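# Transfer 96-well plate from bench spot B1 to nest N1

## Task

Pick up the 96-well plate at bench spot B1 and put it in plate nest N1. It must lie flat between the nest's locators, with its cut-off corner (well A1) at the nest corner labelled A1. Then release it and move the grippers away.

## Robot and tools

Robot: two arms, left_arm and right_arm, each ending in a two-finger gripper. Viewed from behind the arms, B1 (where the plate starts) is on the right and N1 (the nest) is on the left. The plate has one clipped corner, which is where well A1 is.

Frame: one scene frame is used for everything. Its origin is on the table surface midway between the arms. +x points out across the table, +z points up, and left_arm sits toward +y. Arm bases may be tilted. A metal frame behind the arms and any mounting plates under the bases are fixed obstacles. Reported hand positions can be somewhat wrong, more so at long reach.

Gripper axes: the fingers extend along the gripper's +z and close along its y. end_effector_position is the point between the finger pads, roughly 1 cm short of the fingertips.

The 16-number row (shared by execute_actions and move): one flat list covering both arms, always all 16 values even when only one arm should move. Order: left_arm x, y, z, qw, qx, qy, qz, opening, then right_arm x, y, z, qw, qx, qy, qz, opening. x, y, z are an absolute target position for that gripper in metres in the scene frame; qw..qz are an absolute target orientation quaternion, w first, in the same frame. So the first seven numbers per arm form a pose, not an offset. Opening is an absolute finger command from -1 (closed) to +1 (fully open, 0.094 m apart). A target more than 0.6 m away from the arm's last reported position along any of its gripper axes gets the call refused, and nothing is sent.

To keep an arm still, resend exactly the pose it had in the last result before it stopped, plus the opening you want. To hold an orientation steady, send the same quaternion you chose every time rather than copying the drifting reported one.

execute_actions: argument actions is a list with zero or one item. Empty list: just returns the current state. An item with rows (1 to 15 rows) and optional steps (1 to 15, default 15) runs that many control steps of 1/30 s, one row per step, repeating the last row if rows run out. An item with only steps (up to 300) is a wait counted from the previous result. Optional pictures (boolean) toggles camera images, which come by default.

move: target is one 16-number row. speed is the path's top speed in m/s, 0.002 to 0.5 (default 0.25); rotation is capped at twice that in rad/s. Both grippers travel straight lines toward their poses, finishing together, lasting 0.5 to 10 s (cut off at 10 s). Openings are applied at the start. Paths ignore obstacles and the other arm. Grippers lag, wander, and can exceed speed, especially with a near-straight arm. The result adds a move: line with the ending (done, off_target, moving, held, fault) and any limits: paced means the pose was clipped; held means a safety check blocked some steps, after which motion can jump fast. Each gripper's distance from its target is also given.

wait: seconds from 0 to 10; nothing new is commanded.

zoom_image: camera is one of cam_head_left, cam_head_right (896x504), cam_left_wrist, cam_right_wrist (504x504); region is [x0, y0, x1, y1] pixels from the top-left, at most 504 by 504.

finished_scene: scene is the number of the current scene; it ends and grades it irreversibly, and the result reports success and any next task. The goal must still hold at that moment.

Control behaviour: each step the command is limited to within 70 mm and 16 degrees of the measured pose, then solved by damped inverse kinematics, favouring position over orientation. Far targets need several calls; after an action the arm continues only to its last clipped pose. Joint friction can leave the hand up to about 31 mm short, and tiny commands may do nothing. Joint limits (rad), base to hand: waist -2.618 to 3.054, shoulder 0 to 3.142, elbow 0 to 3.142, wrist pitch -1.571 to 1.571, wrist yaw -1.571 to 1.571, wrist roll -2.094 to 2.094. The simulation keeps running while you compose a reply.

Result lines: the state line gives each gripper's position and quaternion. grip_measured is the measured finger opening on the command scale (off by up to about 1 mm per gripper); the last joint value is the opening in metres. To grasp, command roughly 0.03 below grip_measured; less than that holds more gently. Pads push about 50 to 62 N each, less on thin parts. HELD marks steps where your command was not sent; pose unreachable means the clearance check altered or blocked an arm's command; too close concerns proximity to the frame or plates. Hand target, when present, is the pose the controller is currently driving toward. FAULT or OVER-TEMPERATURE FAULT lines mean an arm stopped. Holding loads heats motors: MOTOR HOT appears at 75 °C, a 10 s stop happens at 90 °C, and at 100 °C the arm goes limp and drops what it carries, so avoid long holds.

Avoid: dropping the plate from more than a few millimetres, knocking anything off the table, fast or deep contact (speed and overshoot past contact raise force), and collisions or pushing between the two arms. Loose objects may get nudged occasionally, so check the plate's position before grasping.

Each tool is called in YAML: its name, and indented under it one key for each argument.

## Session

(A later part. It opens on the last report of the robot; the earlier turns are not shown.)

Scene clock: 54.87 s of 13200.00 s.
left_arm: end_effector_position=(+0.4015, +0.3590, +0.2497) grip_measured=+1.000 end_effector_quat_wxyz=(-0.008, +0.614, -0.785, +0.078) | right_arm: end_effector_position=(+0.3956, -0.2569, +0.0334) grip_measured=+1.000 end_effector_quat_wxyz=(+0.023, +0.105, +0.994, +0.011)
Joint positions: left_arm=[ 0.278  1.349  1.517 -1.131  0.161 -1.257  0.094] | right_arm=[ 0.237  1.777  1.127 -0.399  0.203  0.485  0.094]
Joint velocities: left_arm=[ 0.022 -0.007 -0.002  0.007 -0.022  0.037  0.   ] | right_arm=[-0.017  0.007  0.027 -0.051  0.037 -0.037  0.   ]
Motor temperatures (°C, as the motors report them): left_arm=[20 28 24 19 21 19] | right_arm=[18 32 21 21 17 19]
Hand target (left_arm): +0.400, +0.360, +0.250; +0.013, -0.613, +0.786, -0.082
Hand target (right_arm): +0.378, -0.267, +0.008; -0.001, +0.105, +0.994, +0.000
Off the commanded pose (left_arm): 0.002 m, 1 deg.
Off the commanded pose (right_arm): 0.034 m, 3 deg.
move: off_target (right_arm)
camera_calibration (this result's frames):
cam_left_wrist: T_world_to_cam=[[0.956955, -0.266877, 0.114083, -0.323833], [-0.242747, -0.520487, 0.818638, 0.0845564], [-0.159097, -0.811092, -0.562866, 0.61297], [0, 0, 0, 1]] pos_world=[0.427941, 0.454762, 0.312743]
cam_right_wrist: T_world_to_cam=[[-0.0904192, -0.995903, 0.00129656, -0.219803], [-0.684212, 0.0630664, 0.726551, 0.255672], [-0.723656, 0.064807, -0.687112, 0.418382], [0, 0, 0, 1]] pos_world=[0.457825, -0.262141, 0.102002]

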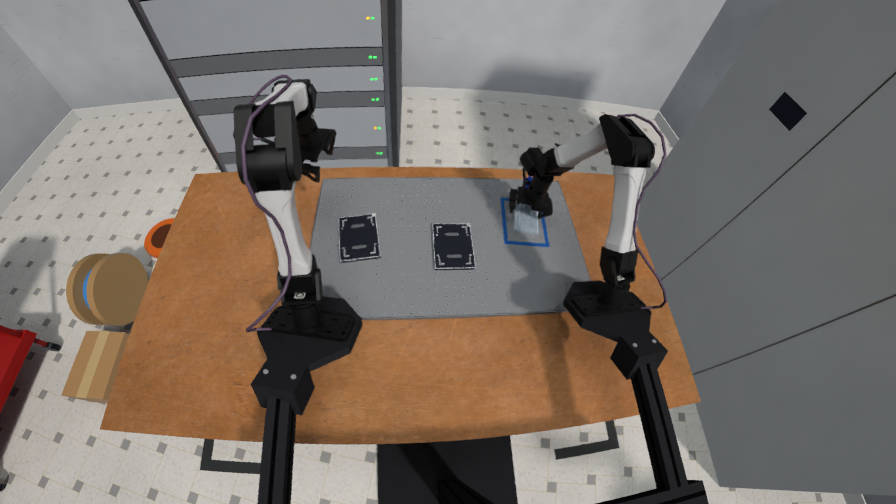

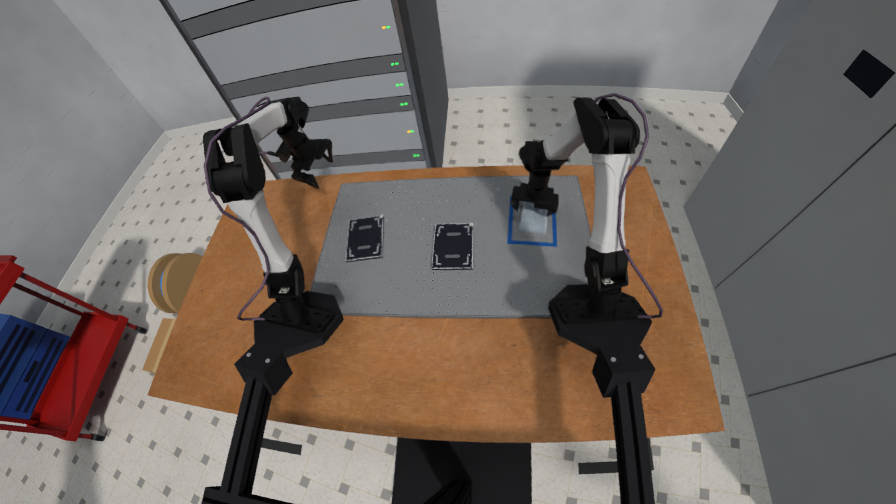

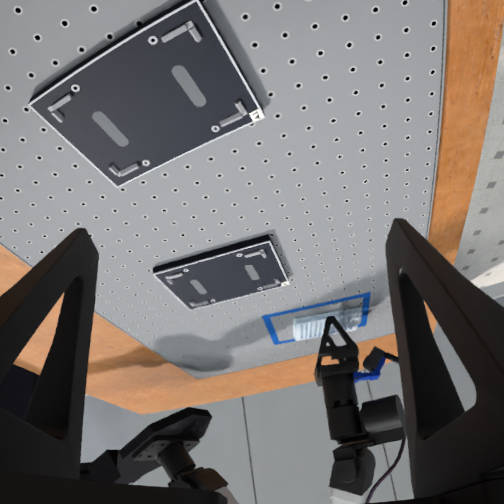

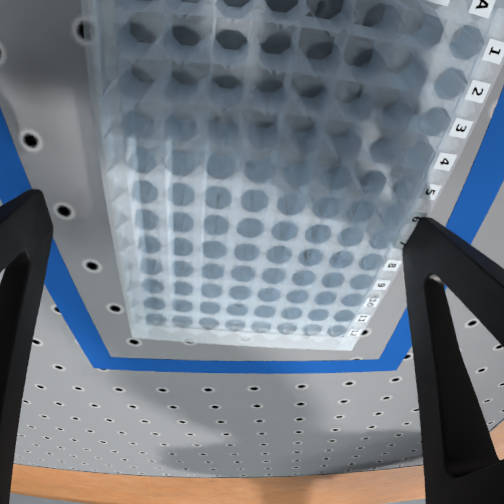

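move:
  target: [0.40,0.36,0.25,0.013,-0.613,0.786,-0.082,1,0.385,-0.276,0.05,0,0.1045,0.9945,0,1]
  speed: 0.03

Scene clock: 59.10 s of 13200.00 s.
left_arm: end_effector_position=(+0.4015, +0.3590, +0.2497) grip_measured=+1.000 end_effector_quat_wxyz=(-0.008, +0.614, -0.785, +0.078) | right_arm: end_effector_position=(+0.3880, -0.2707, +0.0465) grip_measured=+1.000 end_effector_quat_wxyz=(+0.005, +0.104, +0.995, -0.001)
Joint positions: left_arm=[ 0.278  1.349  1.517 -1.131  0.161 -1.257  0.094] | right_arm=[ 0.217  1.731  1.127 -0.485  0.202  0.473  0.094]
Joint velocities: left_arm=[-0.002 -0.012  0.002  0.022  0.037 -0.007  0.   ] | right_arm=[ 0.007 -0.002  0.007  0.022 -0.022  0.037  0.   ]
Motor temperatures (°C, as the motors report them): left_arm=[20 28 24 19 21 19] | right_arm=[18 32 20 21 17 19]
Hand target (left_arm): +0.400, +0.360, +0.250; +0.013, -0.613, +0.786, -0.082
Hand target (right_arm): +0.385, -0.276, +0.050; +0.000, +0.105, +0.995, -0.000
Off the commanded pose (left_arm): 0.002 m, 1 deg.
Off the commanded pose (right_arm): 0.007 m, 1 deg.
move: done
camera_calibration (this result's frames):
cam_left_wrist: T_world_to_cam=[[0.956955, -0.266877, 0.114083, -0.323833], [-0.242747, -0.520487, 0.818638, 0.0845564], [-0.159097, -0.811092, -0.562866, 0.61297], [0, 0, 0, 1]] pos_world=[0.427941, 0.454762, 0.312743]
cam_right_wrist: T_world_to_cam=[[-0.087093, -0.995898, 0.024516, -0.236558], [-0.65624, 0.0758699, 0.750728, 0.23338], [-0.749509, 0.0492947, -0.660156, 0.427364], [0, 0, 0, 1]] pos_world=[0.452864, -0.274361, 0.112722]

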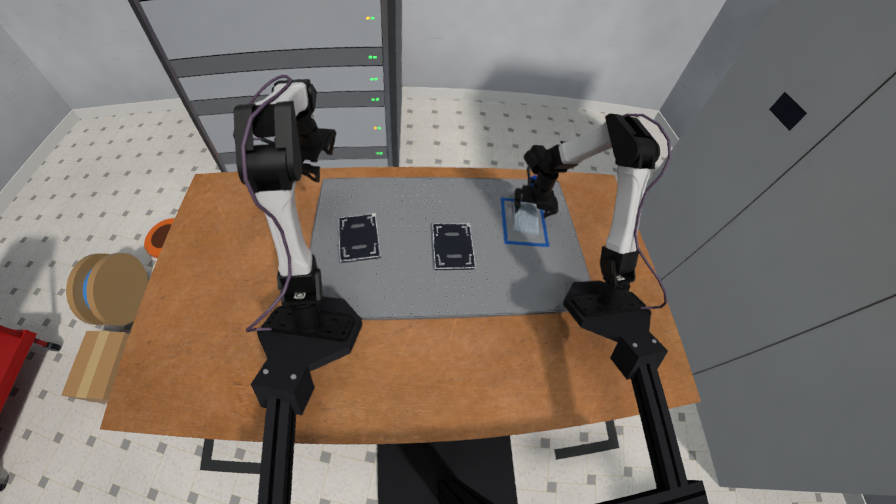

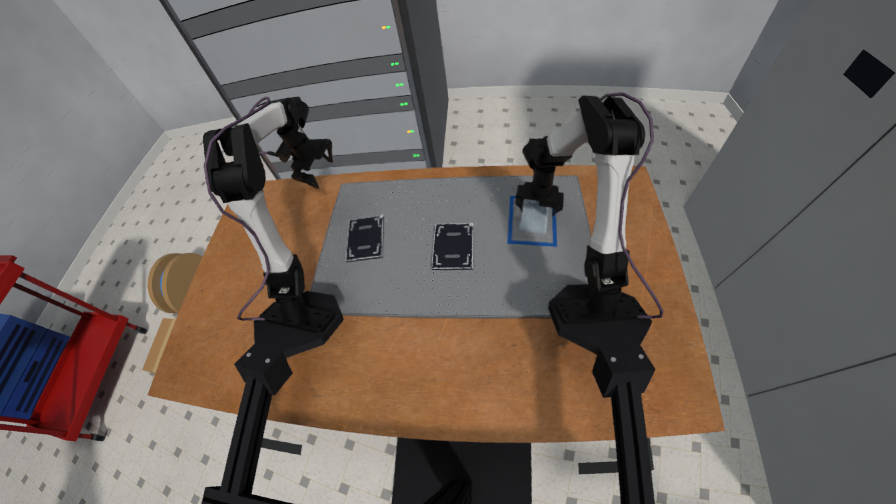

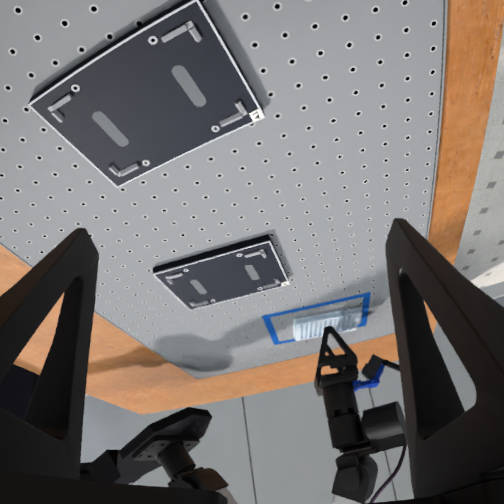

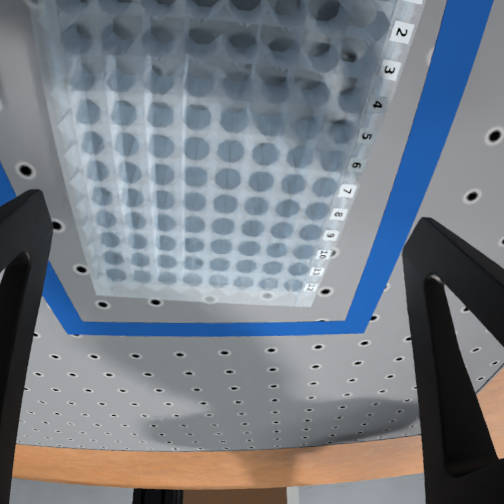

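move:
  target: [0.38,0.36,0.25,0.013,-0.613,0.786,-0.082,1,0.378,-0.279,0.0,0,0.1045,0.9945,0,1]
  speed: 0.02

Scene clock: 63.53 s of 13200.00 s.
left_arm: end_effector_position=(+0.3802, +0.3585, +0.2493) grip_measured=+1.000 end_effector_quat_wxyz=(+0.006, -0.614, +0.786, -0.076) | right_arm: end_effector_position=(+0.3929, -0.2729, +0.0194) grip_measured=+1.000 end_effector_quat_wxyz=(+0.021, +0.105, +0.994, +0.010)
Joint positions: left_arm=[ 0.283  1.273  1.42  -1.116  0.162 -1.251  0.094] | right_arm=[ 0.187  1.796  1.096 -0.346  0.179  0.442  0.094]
Joint velocities: left_arm=[ 0.002 -0.002 -0.007 -0.007 -0.022  0.022  0.   ] | right_arm=[-0.002  0.002  0.002  0.022 -0.037  0.022  0.   ]
Motor temperatures (°C, as the motors report them): left_arm=[20 29 24 19 21 19] | right_arm=[18 33 20 21 17 19]
Hand target (left_arm): +0.380, +0.360, +0.250; +0.013, -0.613, +0.786, -0.082
Hand target (right_arm): +0.376, -0.279, +0.002; -0.001, +0.105, +0.994, +0.000
Off the commanded pose (left_arm): 0.002 m, 1 deg.
Off the commanded pose (right_arm): 0.025 m, 3 deg.
move: off_target (right_arm)
camera_calibration (this result's frames):
cam_left_wrist: T_world_to_cam=[[0.9571, -0.268483, 0.108981, -0.301731], [-0.239462, -0.521121, 0.819201, 0.0782704], [-0.16315, -0.810154, -0.563056, 0.61025], [0, 0, 0, 1]] pos_world=[0.407092, 0.454175, 0.312369]
cam_right_wrist: T_world_to_cam=[[-0.0908448, -0.995859, 0.00342078, -0.235805], [-0.680864, 0.0646162, 0.729554, 0.264096], [-0.726754, 0.0639471, -0.683915, 0.408774], [0, 0, 0, 1]] pos_world=[0.45547, -0.278034, 0.0877008]

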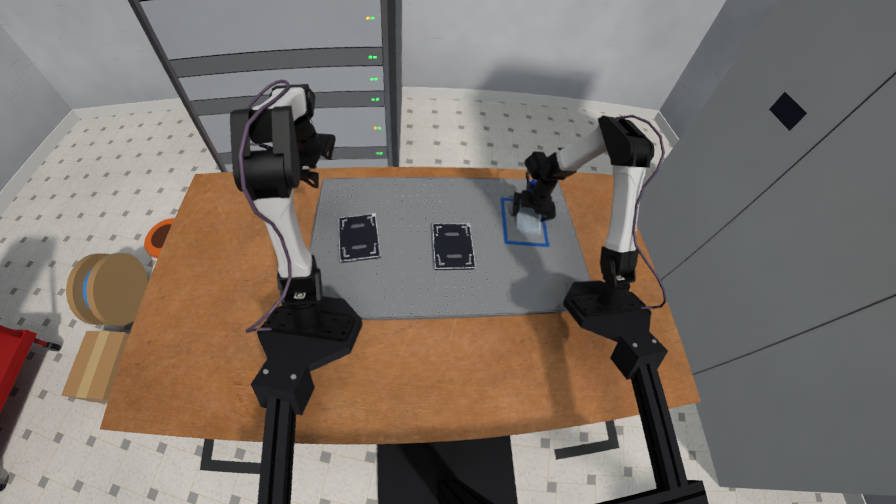

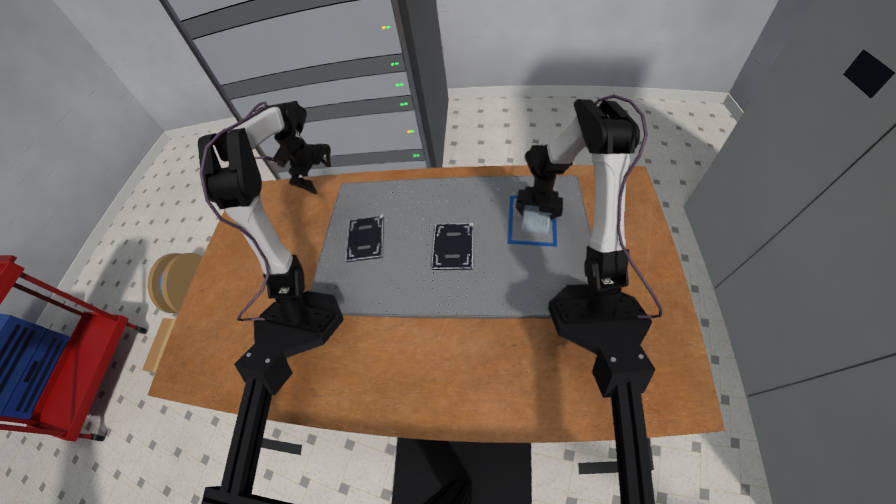

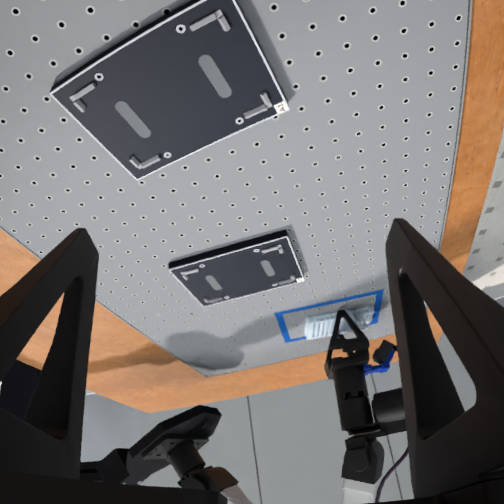

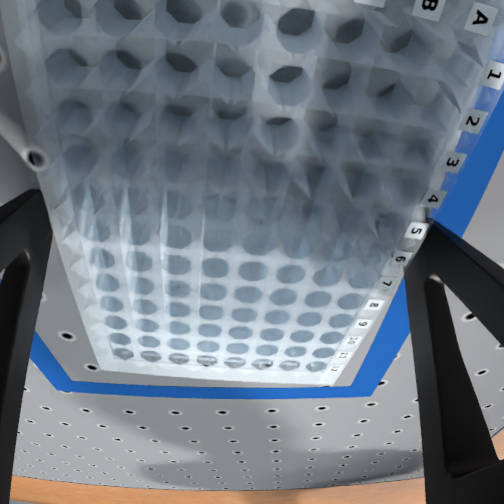

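move:
  target: [0.38,0.36,0.25,0.013,-0.613,0.786,-0.082,1,0.362,-0.272,0.02,0,0.1045,0.9945,0,1]
  speed: 0.02

move:
  target: [0.38,0.36,0.25,0.013,-0.613,0.786,-0.082,1,0.362,-0.272,0.02,0,0.1045,0.9945,0,0.72]

Scene clock: 68.03 s of 13200.00 s.
left_arm: end_effector_position=(+0.3805, +0.3585, +0.2493) grip_measured=+1.000 end_effector_quat_wxyz=(+0.007, -0.614, +0.786, -0.076) | right_arm: end_effector_position=(+0.3717, -0.2728, +0.0189) grip_measured=+1.000 end_effector_quat_wxyz=(+0.006, +0.106, +0.994, +0.002)
Joint positions: left_arm=[ 0.283  1.273  1.42  -1.114  0.162 -1.251  0.094] | right_arm=[ 0.205  1.772  1.035 -0.345  0.192  0.464  0.094]
Joint velocities: left_arm=[-0.002 -0.017 -0.017  0.066 -0.022  0.022  0.   ] | right_arm=[-0.012 -0.002  0.012 -0.037 -0.022 -0.022  0.   ]
Motor temperatures (°C, as the motors report them): left_arm=[20 29 24 19 21 19] | right_arm=[18 33 20 21 17 19]
Hand target (left_arm): +0.380, +0.360, +0.250; +0.013, -0.613, +0.786, -0.082
Hand target (right_arm): +0.362, -0.272, +0.020; +0.000, +0.104, +0.995, -0.000
Off the commanded pose (left_arm): 0.002 m, 1 deg.
Off the commanded pose (right_arm): 0.010 m, 1 deg.
move: done
camera_calibration (this result's frames):
cam_left_wrist: T_world_to_cam=[[0.956797, -0.268917, 0.110561, -0.302226], [-0.241015, -0.520835, 0.818928, 0.0788628], [-0.162639, -0.810194, -0.563146, 0.61015], [0, 0, 0, 1]] pos_world=[0.407411, 0.454141, 0.312435]
cam_right_wrist: T_world_to_cam=[[-0.0907069, -0.995707, 0.0184479, -0.23794], [-0.658709, 0.0738797, 0.748762, 0.243968], [-0.74691, 0.0557661, -0.662582, 0.397924], [0, 0, 0, 1]] pos_world=[0.436335, -0.277133, 0.0853732]

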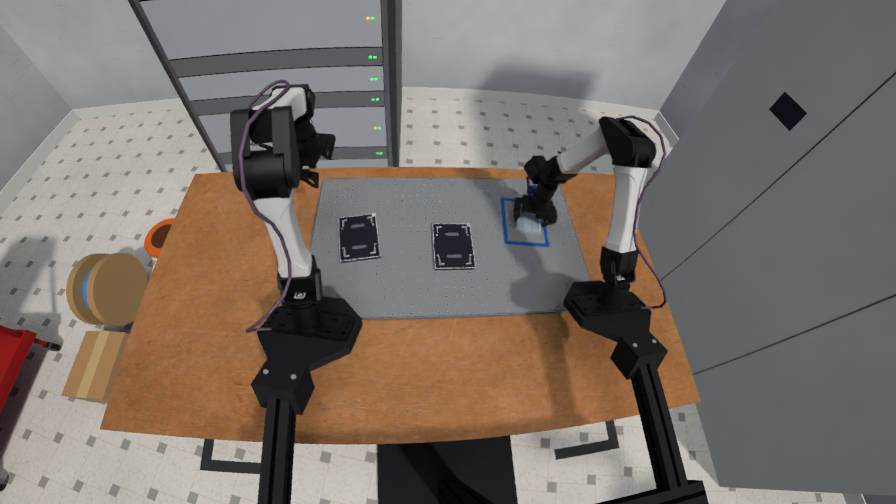

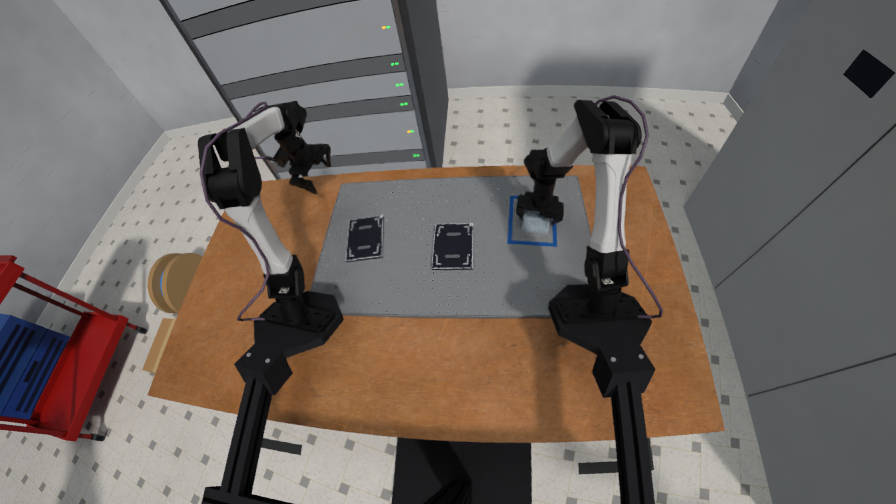

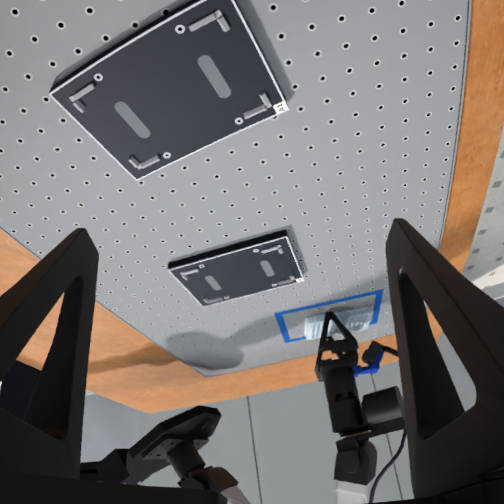

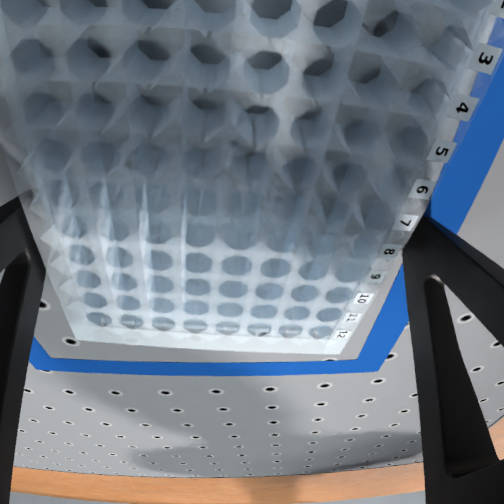

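Scene clock: 68.73 s of 13200.00 s.
left_arm: end_effector_position=(+0.3805, +0.3585, +0.2493) grip_measured=+1.000 end_effector_quat_wxyz=(+0.007, -0.614, +0.786, -0.076) | right_arm: end_effector_position=(+0.3717, -0.2728, +0.0189) grip_measured=+0.771 end_effector_quat_wxyz=(+0.006, +0.106, +0.994, +0.002)
Joint positions: left_arm=[ 0.283  1.273  1.42  -1.114  0.162 -1.251  0.094] | right_arm=[ 0.205  1.772  1.035 -0.345  0.192  0.466  0.083]
Joint velocities: left_arm=[-0.017  0.002 -0.002  0.022  0.007  0.037  0.   ] | right_arm=[-0.017 -0.007 -0.012 -0.037 -0.051 -0.037  0.   ]
Motor temperatures (°C, as the motors report them): left_arm=[20 29 24 19 21 19] | right_arm=[18 33 20 21 17 19]
Hand target (left_arm): +0.380, +0.360, +0.250; +0.013, -0.613, +0.786, -0.082
Hand target (right_arm): +0.362, -0.272, +0.020; -0.000, +0.104, +0.995, -0.000
Off the commanded pose (left_arm): 0.002 m, 1 deg.
Off the commanded pose (right_arm): 0.010 m, 1 deg.
move: done
camera_calibration (this result's frames):
cam_left_wrist: T_world_to_cam=[[0.956797, -0.268917, 0.110561, -0.302226], [-0.241015, -0.520835, 0.818928, 0.0788628], [-0.162639, -0.810194, -0.563146, 0.61015], [0, 0, 0, 1]] pos_world=[0.407411, 0.454141, 0.312435]
cam_right_wrist: T_world_to_cam=[[-0.0922259, -0.995568, 0.0184281, -0.237337], [-0.658592, 0.0748694, 0.748767, 0.244194], [-0.746827, 0.0569191, -0.662578, 0.398208], [0, 0, 0, 1]] pos_world=[0.436328, -0.277233, 0.0853728]

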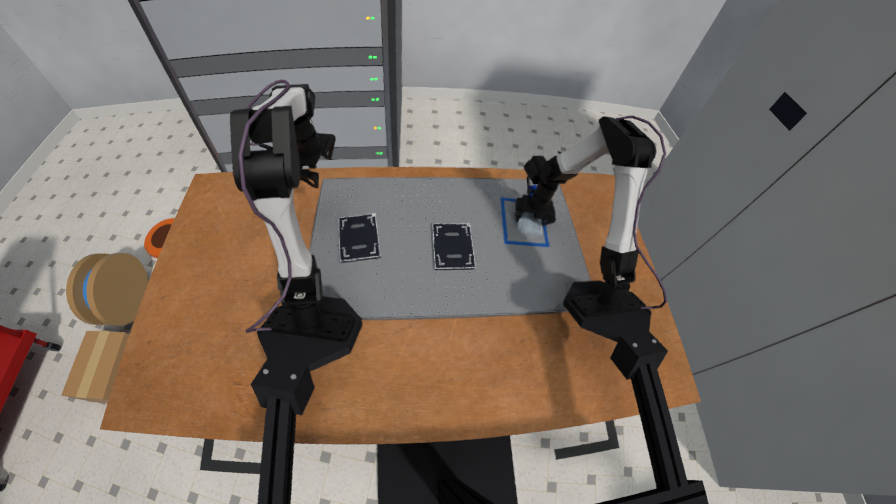

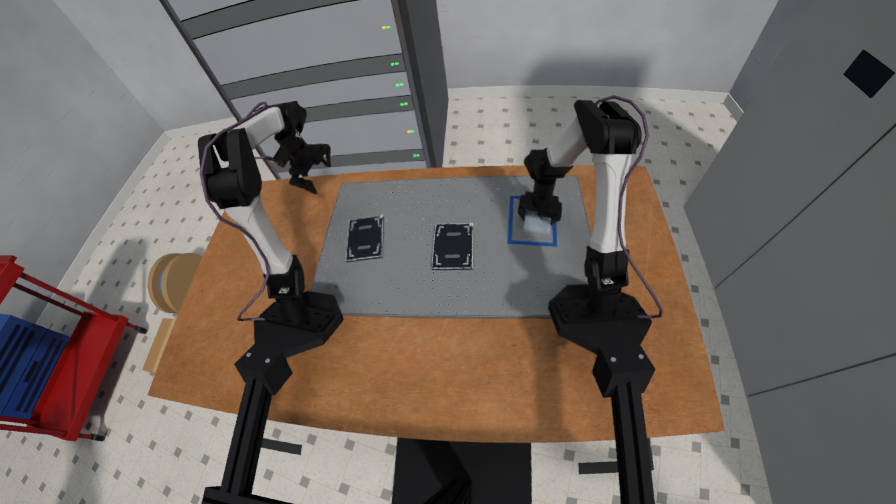

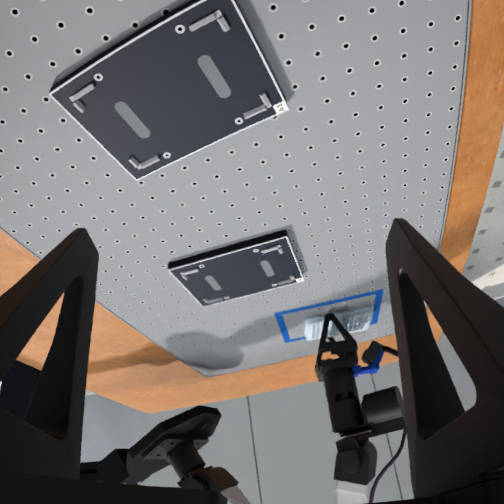

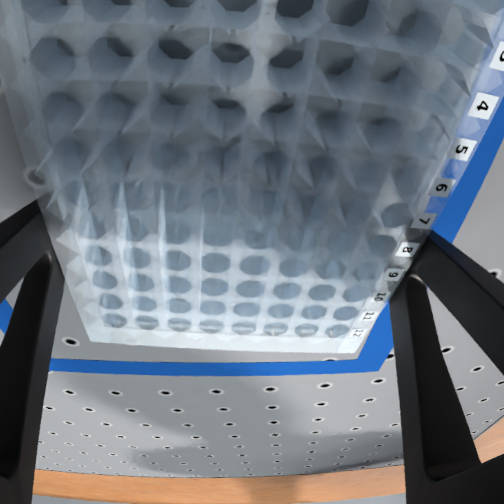

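move:
  target: [0.38,0.40,0.25,0.013,-0.613,0.786,-0.082,1,0.362,-0.272,0.10,0,0.1045,0.9945,0,0.73]
  speed: 0.08

move:
  target: [0.38,0.40,0.25,0.013,-0.613,0.786,-0.082,1,0.32,0.13,0.10,0,0,1,0,0.73]
  speed: 0.15

Scene clock: 75.40 s of 13200.00 s.
left_arm: end_effector_position=(+0.3794, +0.3981, +0.2533) grip_measured=+1.000 end_effector_quat_wxyz=(+0.021, -0.613, +0.786, -0.084) | right_arm: end_effector_position=(+0.3524, -0.2751, +0.0883) grip_measured=+0.771 end_effector_quat_wxyz=(-0.015, +0.102, +0.995, -0.004)
Joint positions: left_arm=[ 0.464  1.273  1.42  -1.114  0.266 -1.101  0.094] | right_arm=[ 0.258  1.552  1.035 -0.622  0.212  0.515  0.083]
Joint velocities: left_arm=[-0.007 -0.002 -0.002 -0.022 -0.051 -0.037  0.   ] | right_arm=[ 0.012 -0.012 -0.002  0.007 -0.007  0.007  0.   ]
Motor temperatures (°C, as the motors report them): left_arm=[20 29 24 19 21 19] | right_arm=[18 35 20 21 17 19]
Hand target (left_arm): +0.380, +0.400, +0.250; +0.014, -0.613, +0.785, -0.083
Hand target (right_arm): +0.363, -0.272, +0.099; +0.001, +0.105, +0.995, -0.000
Off the commanded pose (left_arm): 0.004 m, 1 deg.
Off the commanded pose (right_arm): 0.015 m, 2 deg.
After step 90, 2.13 s passed at rest.
move: off_target (right_arm)
camera_calibration (this result's frames):
cam_left_wrist: T_world_to_cam=[[0.952966, -0.269035, 0.139559, -0.296814], [-0.266511, -0.524589, 0.808566, 0.109791], [-0.144321, -0.807729, -0.571616, 0.638519], [0, 0, 0, 1]] pos_world=[0.404266, 0.493493, 0.317638]
cam_right_wrist: T_world_to_cam=[[-0.0825075, -0.996103, 0.0311768, -0.247342], [-0.624911, 0.0760801, 0.77698, 0.165662], [-0.776324, 0.0446239, -0.628753, 0.433837], [0, 0, 0, 1]] pos_world=[0.419915, -0.278341, 0.151771]

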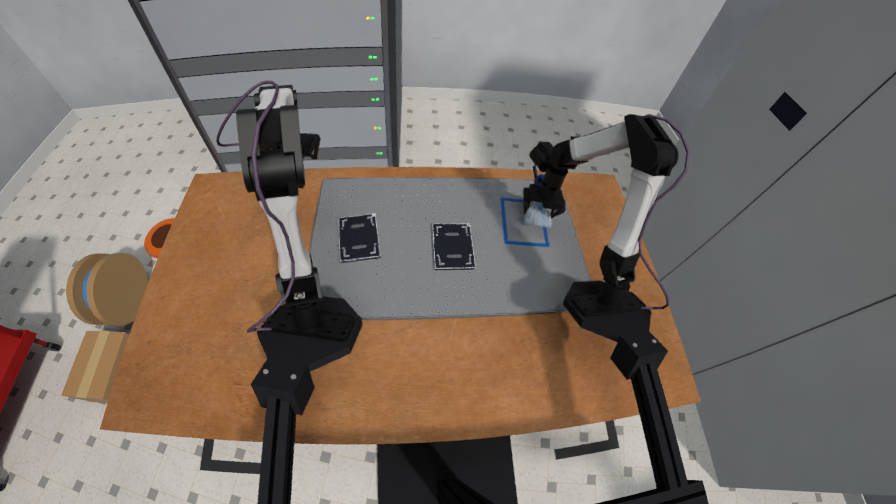

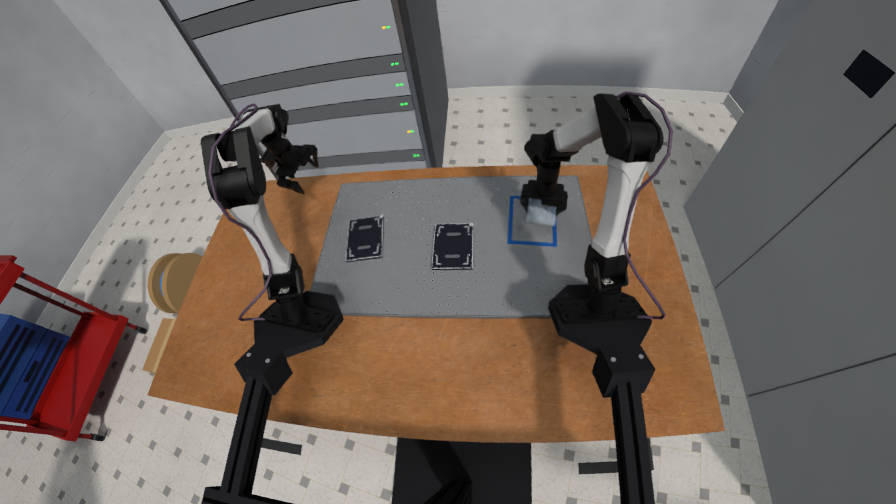

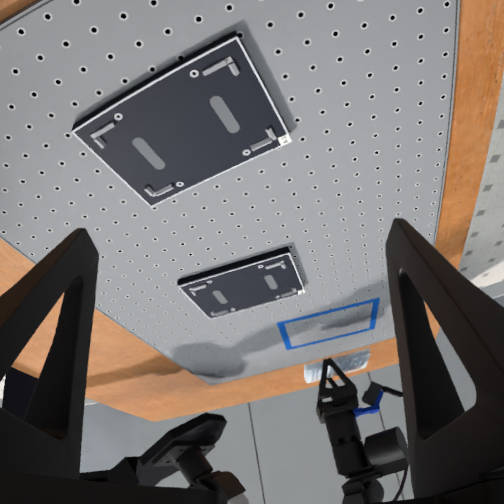

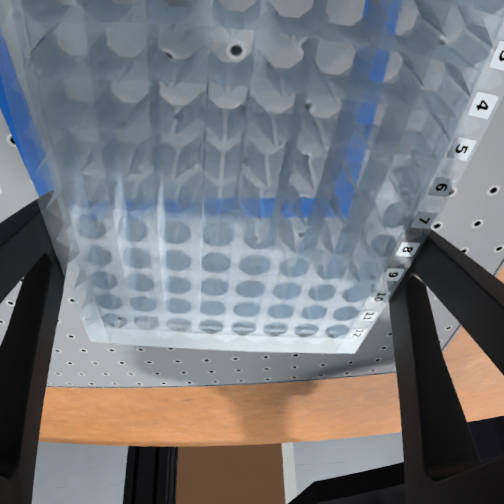

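Scene clock: 78.50 s of 13200.00 s.
left_arm: end_effector_position=(+0.3794, +0.3981, +0.2533) grip_measured=+1.000 end_effector_quat_wxyz=(+0.021, -0.612, +0.786, -0.084) | right_arm: end_effector_position=(+0.3260, +0.1309, +0.1027) grip_measured=+0.771 end_effector_quat_wxyz=(+0.039, +0.006, +0.997, +0.067)
Joint positions: left_arm=[ 0.464  1.273  1.42  -1.114  0.266 -1.101  0.094] | right_arm=[ 1.029  2.775  2.828 -1.263  0.477  1.013  0.083]
Joint velocities: left_arm=[ 0.007  0.012 -0.007 -0.051 -0.022  0.007  0.   ] | right_arm=[-0.017  0.012  0.017  0.037  0.037 -0.051  0.   ]
Motor temperatures (°C, as the motors report them): left_arm=[20 28 24 19 21 19] | right_arm=[18 35 21 21 17 19]
Hand target (left_arm): +0.380, +0.400, +0.250; +0.013, -0.613, +0.786, -0.082
Hand target (right_arm): +0.323, +0.130, +0.097; +0.040, -0.002, +0.997, +0.058
Off the commanded pose (left_arm): 0.004 m, 1 deg.
Off the commanded pose (right_arm): 0.007 m, 9 deg.
elbow stopped short (right arm): the move would have taken joint 3 (elbow) straighter than the controller allows; a more bent joint 3 avoids this.
move: off_target (right_arm)
camera_calibration (this result's frames):
cam_left_wrist: T_world_to_cam=[[0.952859, -0.2694, 0.139584, -0.296634], [-0.266741, -0.524531, 0.808527, 0.109865], [-0.144601, -0.807645, -0.571664, 0.638604], [0, 0, 0, 1]] pos_world=[0.404299, 0.49348, 0.317644]
cam_right_wrist: T_world_to_cam=[[0.111146, -0.988646, -0.101121, 0.10389], [-0.707824, -0.150175, 0.690241, 0.172644], [-0.69759, -0.00514187, -0.716479, 0.394127], [0, 0, 0, 1]] pos_world=[0.385593, 0.130664, 0.173723]

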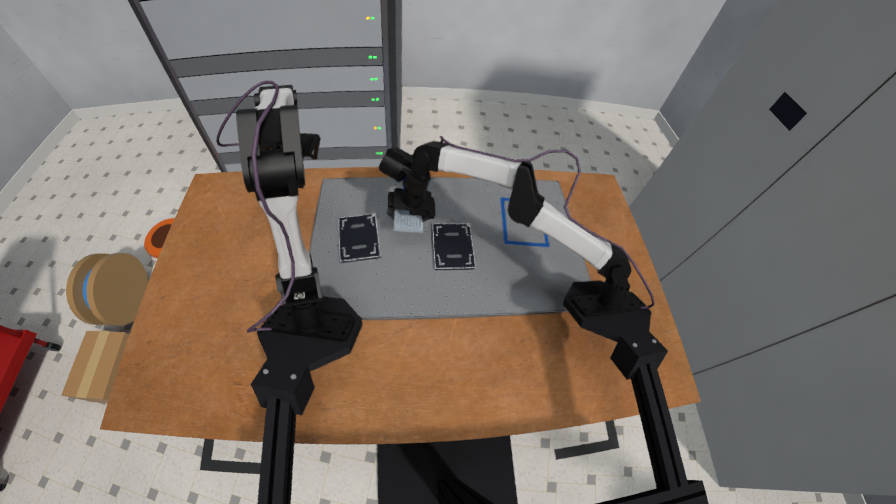

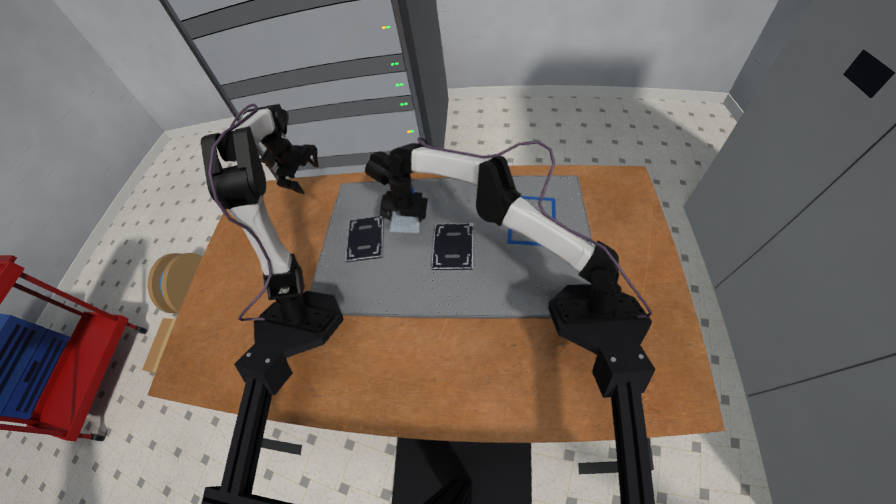

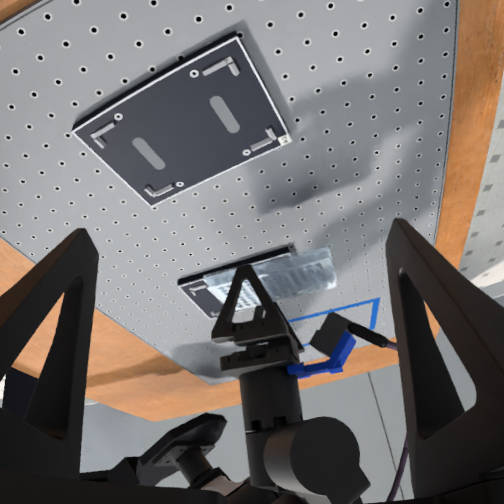

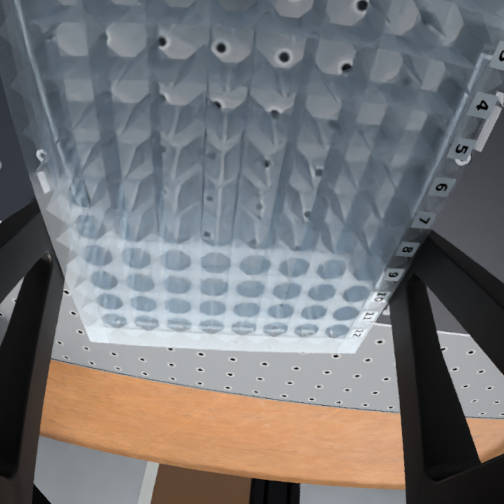

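move:
  target: [0.38,0.40,0.25,0.013,-0.613,0.786,-0.082,1,0.29,0.105,0.05,0,0,1,0,0.73]
  speed: 0.05

move:
  target: [0.38,0.40,0.25,0.013,-0.613,0.786,-0.082,1,0.29,0.105,0.012,0,0,1,0,0.73]
  speed: 0.02

Scene clock: 85.00 s of 13200.00 s.
left_arm: end_effector_position=(+0.3794, +0.3981, +0.2533) grip_measured=+1.000 end_effector_quat_wxyz=(+0.021, -0.612, +0.786, -0.084) | right_arm: end_effector_position=(+0.2817, +0.1071, +0.0484) grip_measured=+0.771 end_effector_quat_wxyz=(-0.001, -0.012, +1.000, -0.004)
Joint positions: left_arm=[ 0.464  1.273  1.42  -1.114  0.266 -1.101  0.094] | right_arm=[ 1.029  2.775  2.599 -1.217  0.478  1.06   0.083]
Joint velocities: left_arm=[ 0.002 -0.012 -0.002 -0.037 -0.051  0.037  0.   ] | right_arm=[ 0.002  0.002 -0.012 -0.066 -0.037  0.022 -0.   ]
Motor temperatures (°C, as the motors report them): left_arm=[20 28 25 19 21 19] | right_arm=[19 39 21 21 17 19]
Hand target (left_arm): +0.380, +0.400, +0.250; +0.013, -0.613, +0.786, -0.082
Hand target (right_arm): +0.289, +0.104, +0.051; -0.000, -0.000, +1.000, -0.001
Off the commanded pose (left_arm): 0.004 m, 1 deg.
Off the commanded pose (right_arm): 0.009 m, 1 deg.
After step 90, 1.60 s passed at rest.
move: done
camera_calibration (this result's frames):
cam_left_wrist: T_world_to_cam=[[0.952859, -0.2694, 0.139584, -0.296634], [-0.266741, -0.524531, 0.808527, 0.109865], [-0.144601, -0.807645, -0.571664, 0.638604], [0, 0, 0, 1]] pos_world=[0.404299, 0.49348, 0.317644]
cam_right_wrist: T_world_to_cam=[[0.145141, -0.98896, 0.0298687, 0.0639635], [-0.646552, -0.0719511, 0.759469, 0.146208], [-0.748935, -0.129541, -0.649858, 0.348874], [0, 0, 0, 1]] pos_world=[0.346531, 0.118971, 0.113768]

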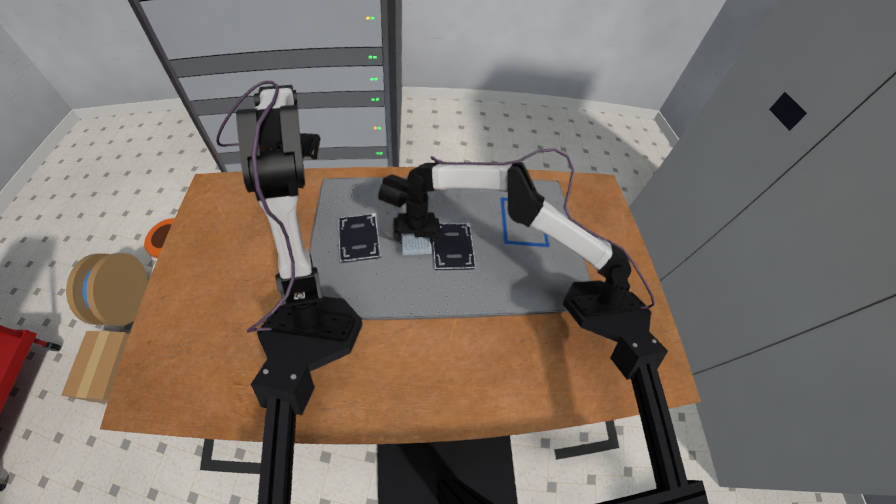

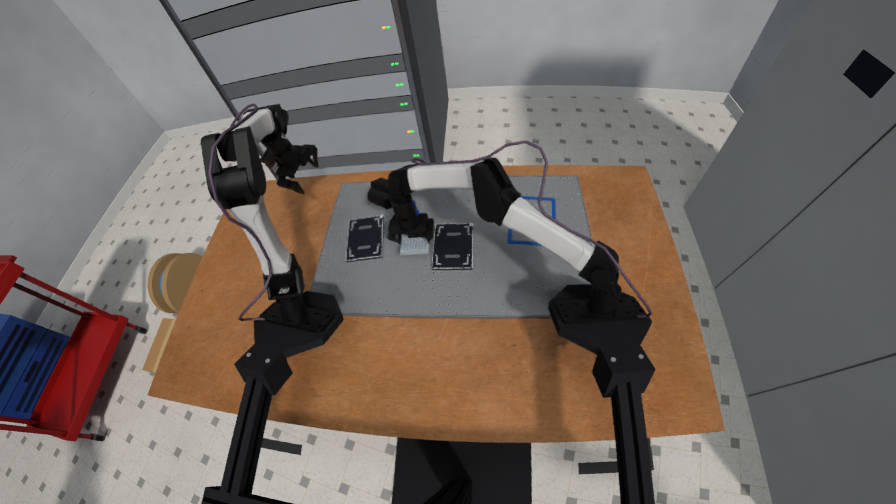

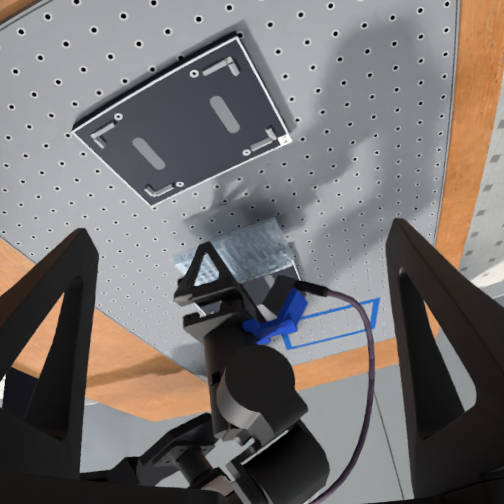

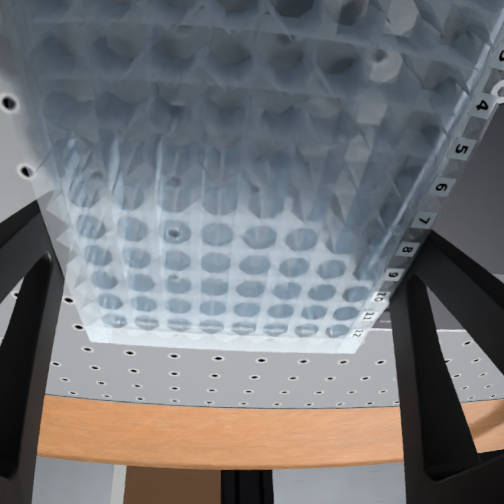

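Scene clock: 87.13 s of 13200.00 s.
left_arm: end_effector_position=(+0.3794, +0.3981, +0.2533) grip_measured=+1.000 end_effector_quat_wxyz=(+0.021, -0.612, +0.786, -0.084) | right_arm: end_effector_position=(+0.2987, +0.1119, +0.0343) grip_measured=+0.771 end_effector_quat_wxyz=(+0.013, +0.008, +1.000, +0.016)
Joint positions: left_arm=[ 0.464  1.273  1.42  -1.114  0.266 -1.101  0.094] | right_arm=[ 0.998  2.775  2.569 -1.116  0.477  1.04   0.083]
Joint velocities: left_arm=[-0.002 -0.002  0.012 -0.007 -0.066 -0.007  0.   ] | right_arm=[-0.017 -0.017 -0.007 -0.007 -0.037 -0.007  0.   ]
Motor temperatures (°C, as the motors report them): left_arm=[20 28 25 19 21 19] | right_arm=[19 40 21 21 17 19]
Hand target (left_arm): +0.380, +0.400, +0.250; +0.013, -0.613, +0.786, -0.082
Hand target (right_arm): +0.289, +0.104, +0.013; -0.001, +0.001, +1.000, -0.000
Off the commanded pose (left_arm): 0.004 m, 1 deg.
Off the commanded pose (right_arm): 0.025 m, 3 deg.
move: off_target (right_arm)
camera_calibration (this result's frames):
cam_left_wrist: T_world_to_cam=[[0.952859, -0.2694, 0.139584, -0.296634], [-0.266741, -0.524531, 0.808527, 0.109865], [-0.144601, -0.807645, -0.571664, 0.638604], [0, 0, 0, 1]] pos_world=[0.404299, 0.49348, 0.317644]
cam_right_wrist: T_world_to_cam=[[0.105249, -0.994429, -0.00580404, 0.0803439], [-0.670778, -0.0753003, 0.737826, 0.176616], [-0.734152, -0.0737619, -0.674966, 0.343164], [0, 0, 0, 1]] pos_world=[0.361949, 0.118508, 0.101779]

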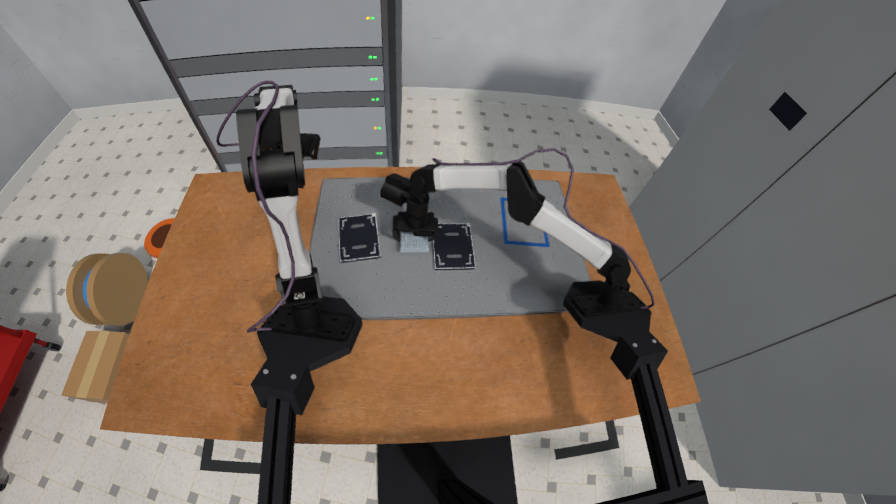

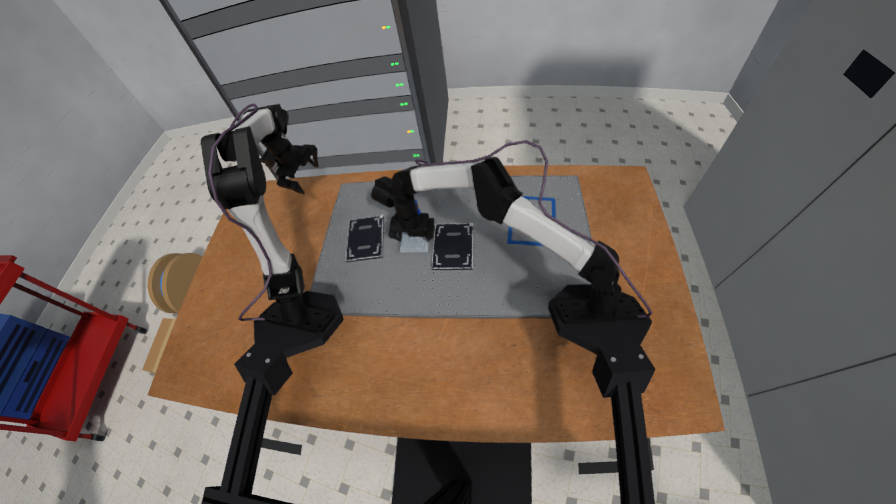

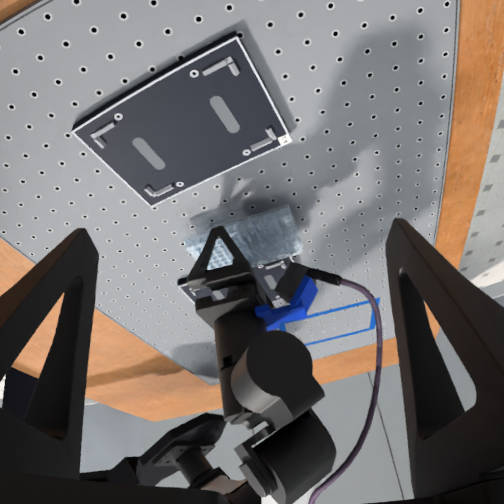

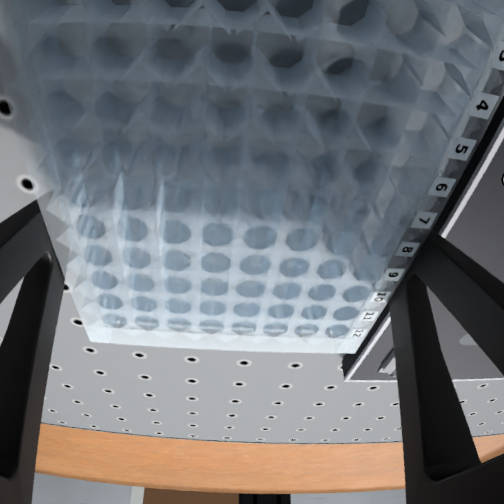

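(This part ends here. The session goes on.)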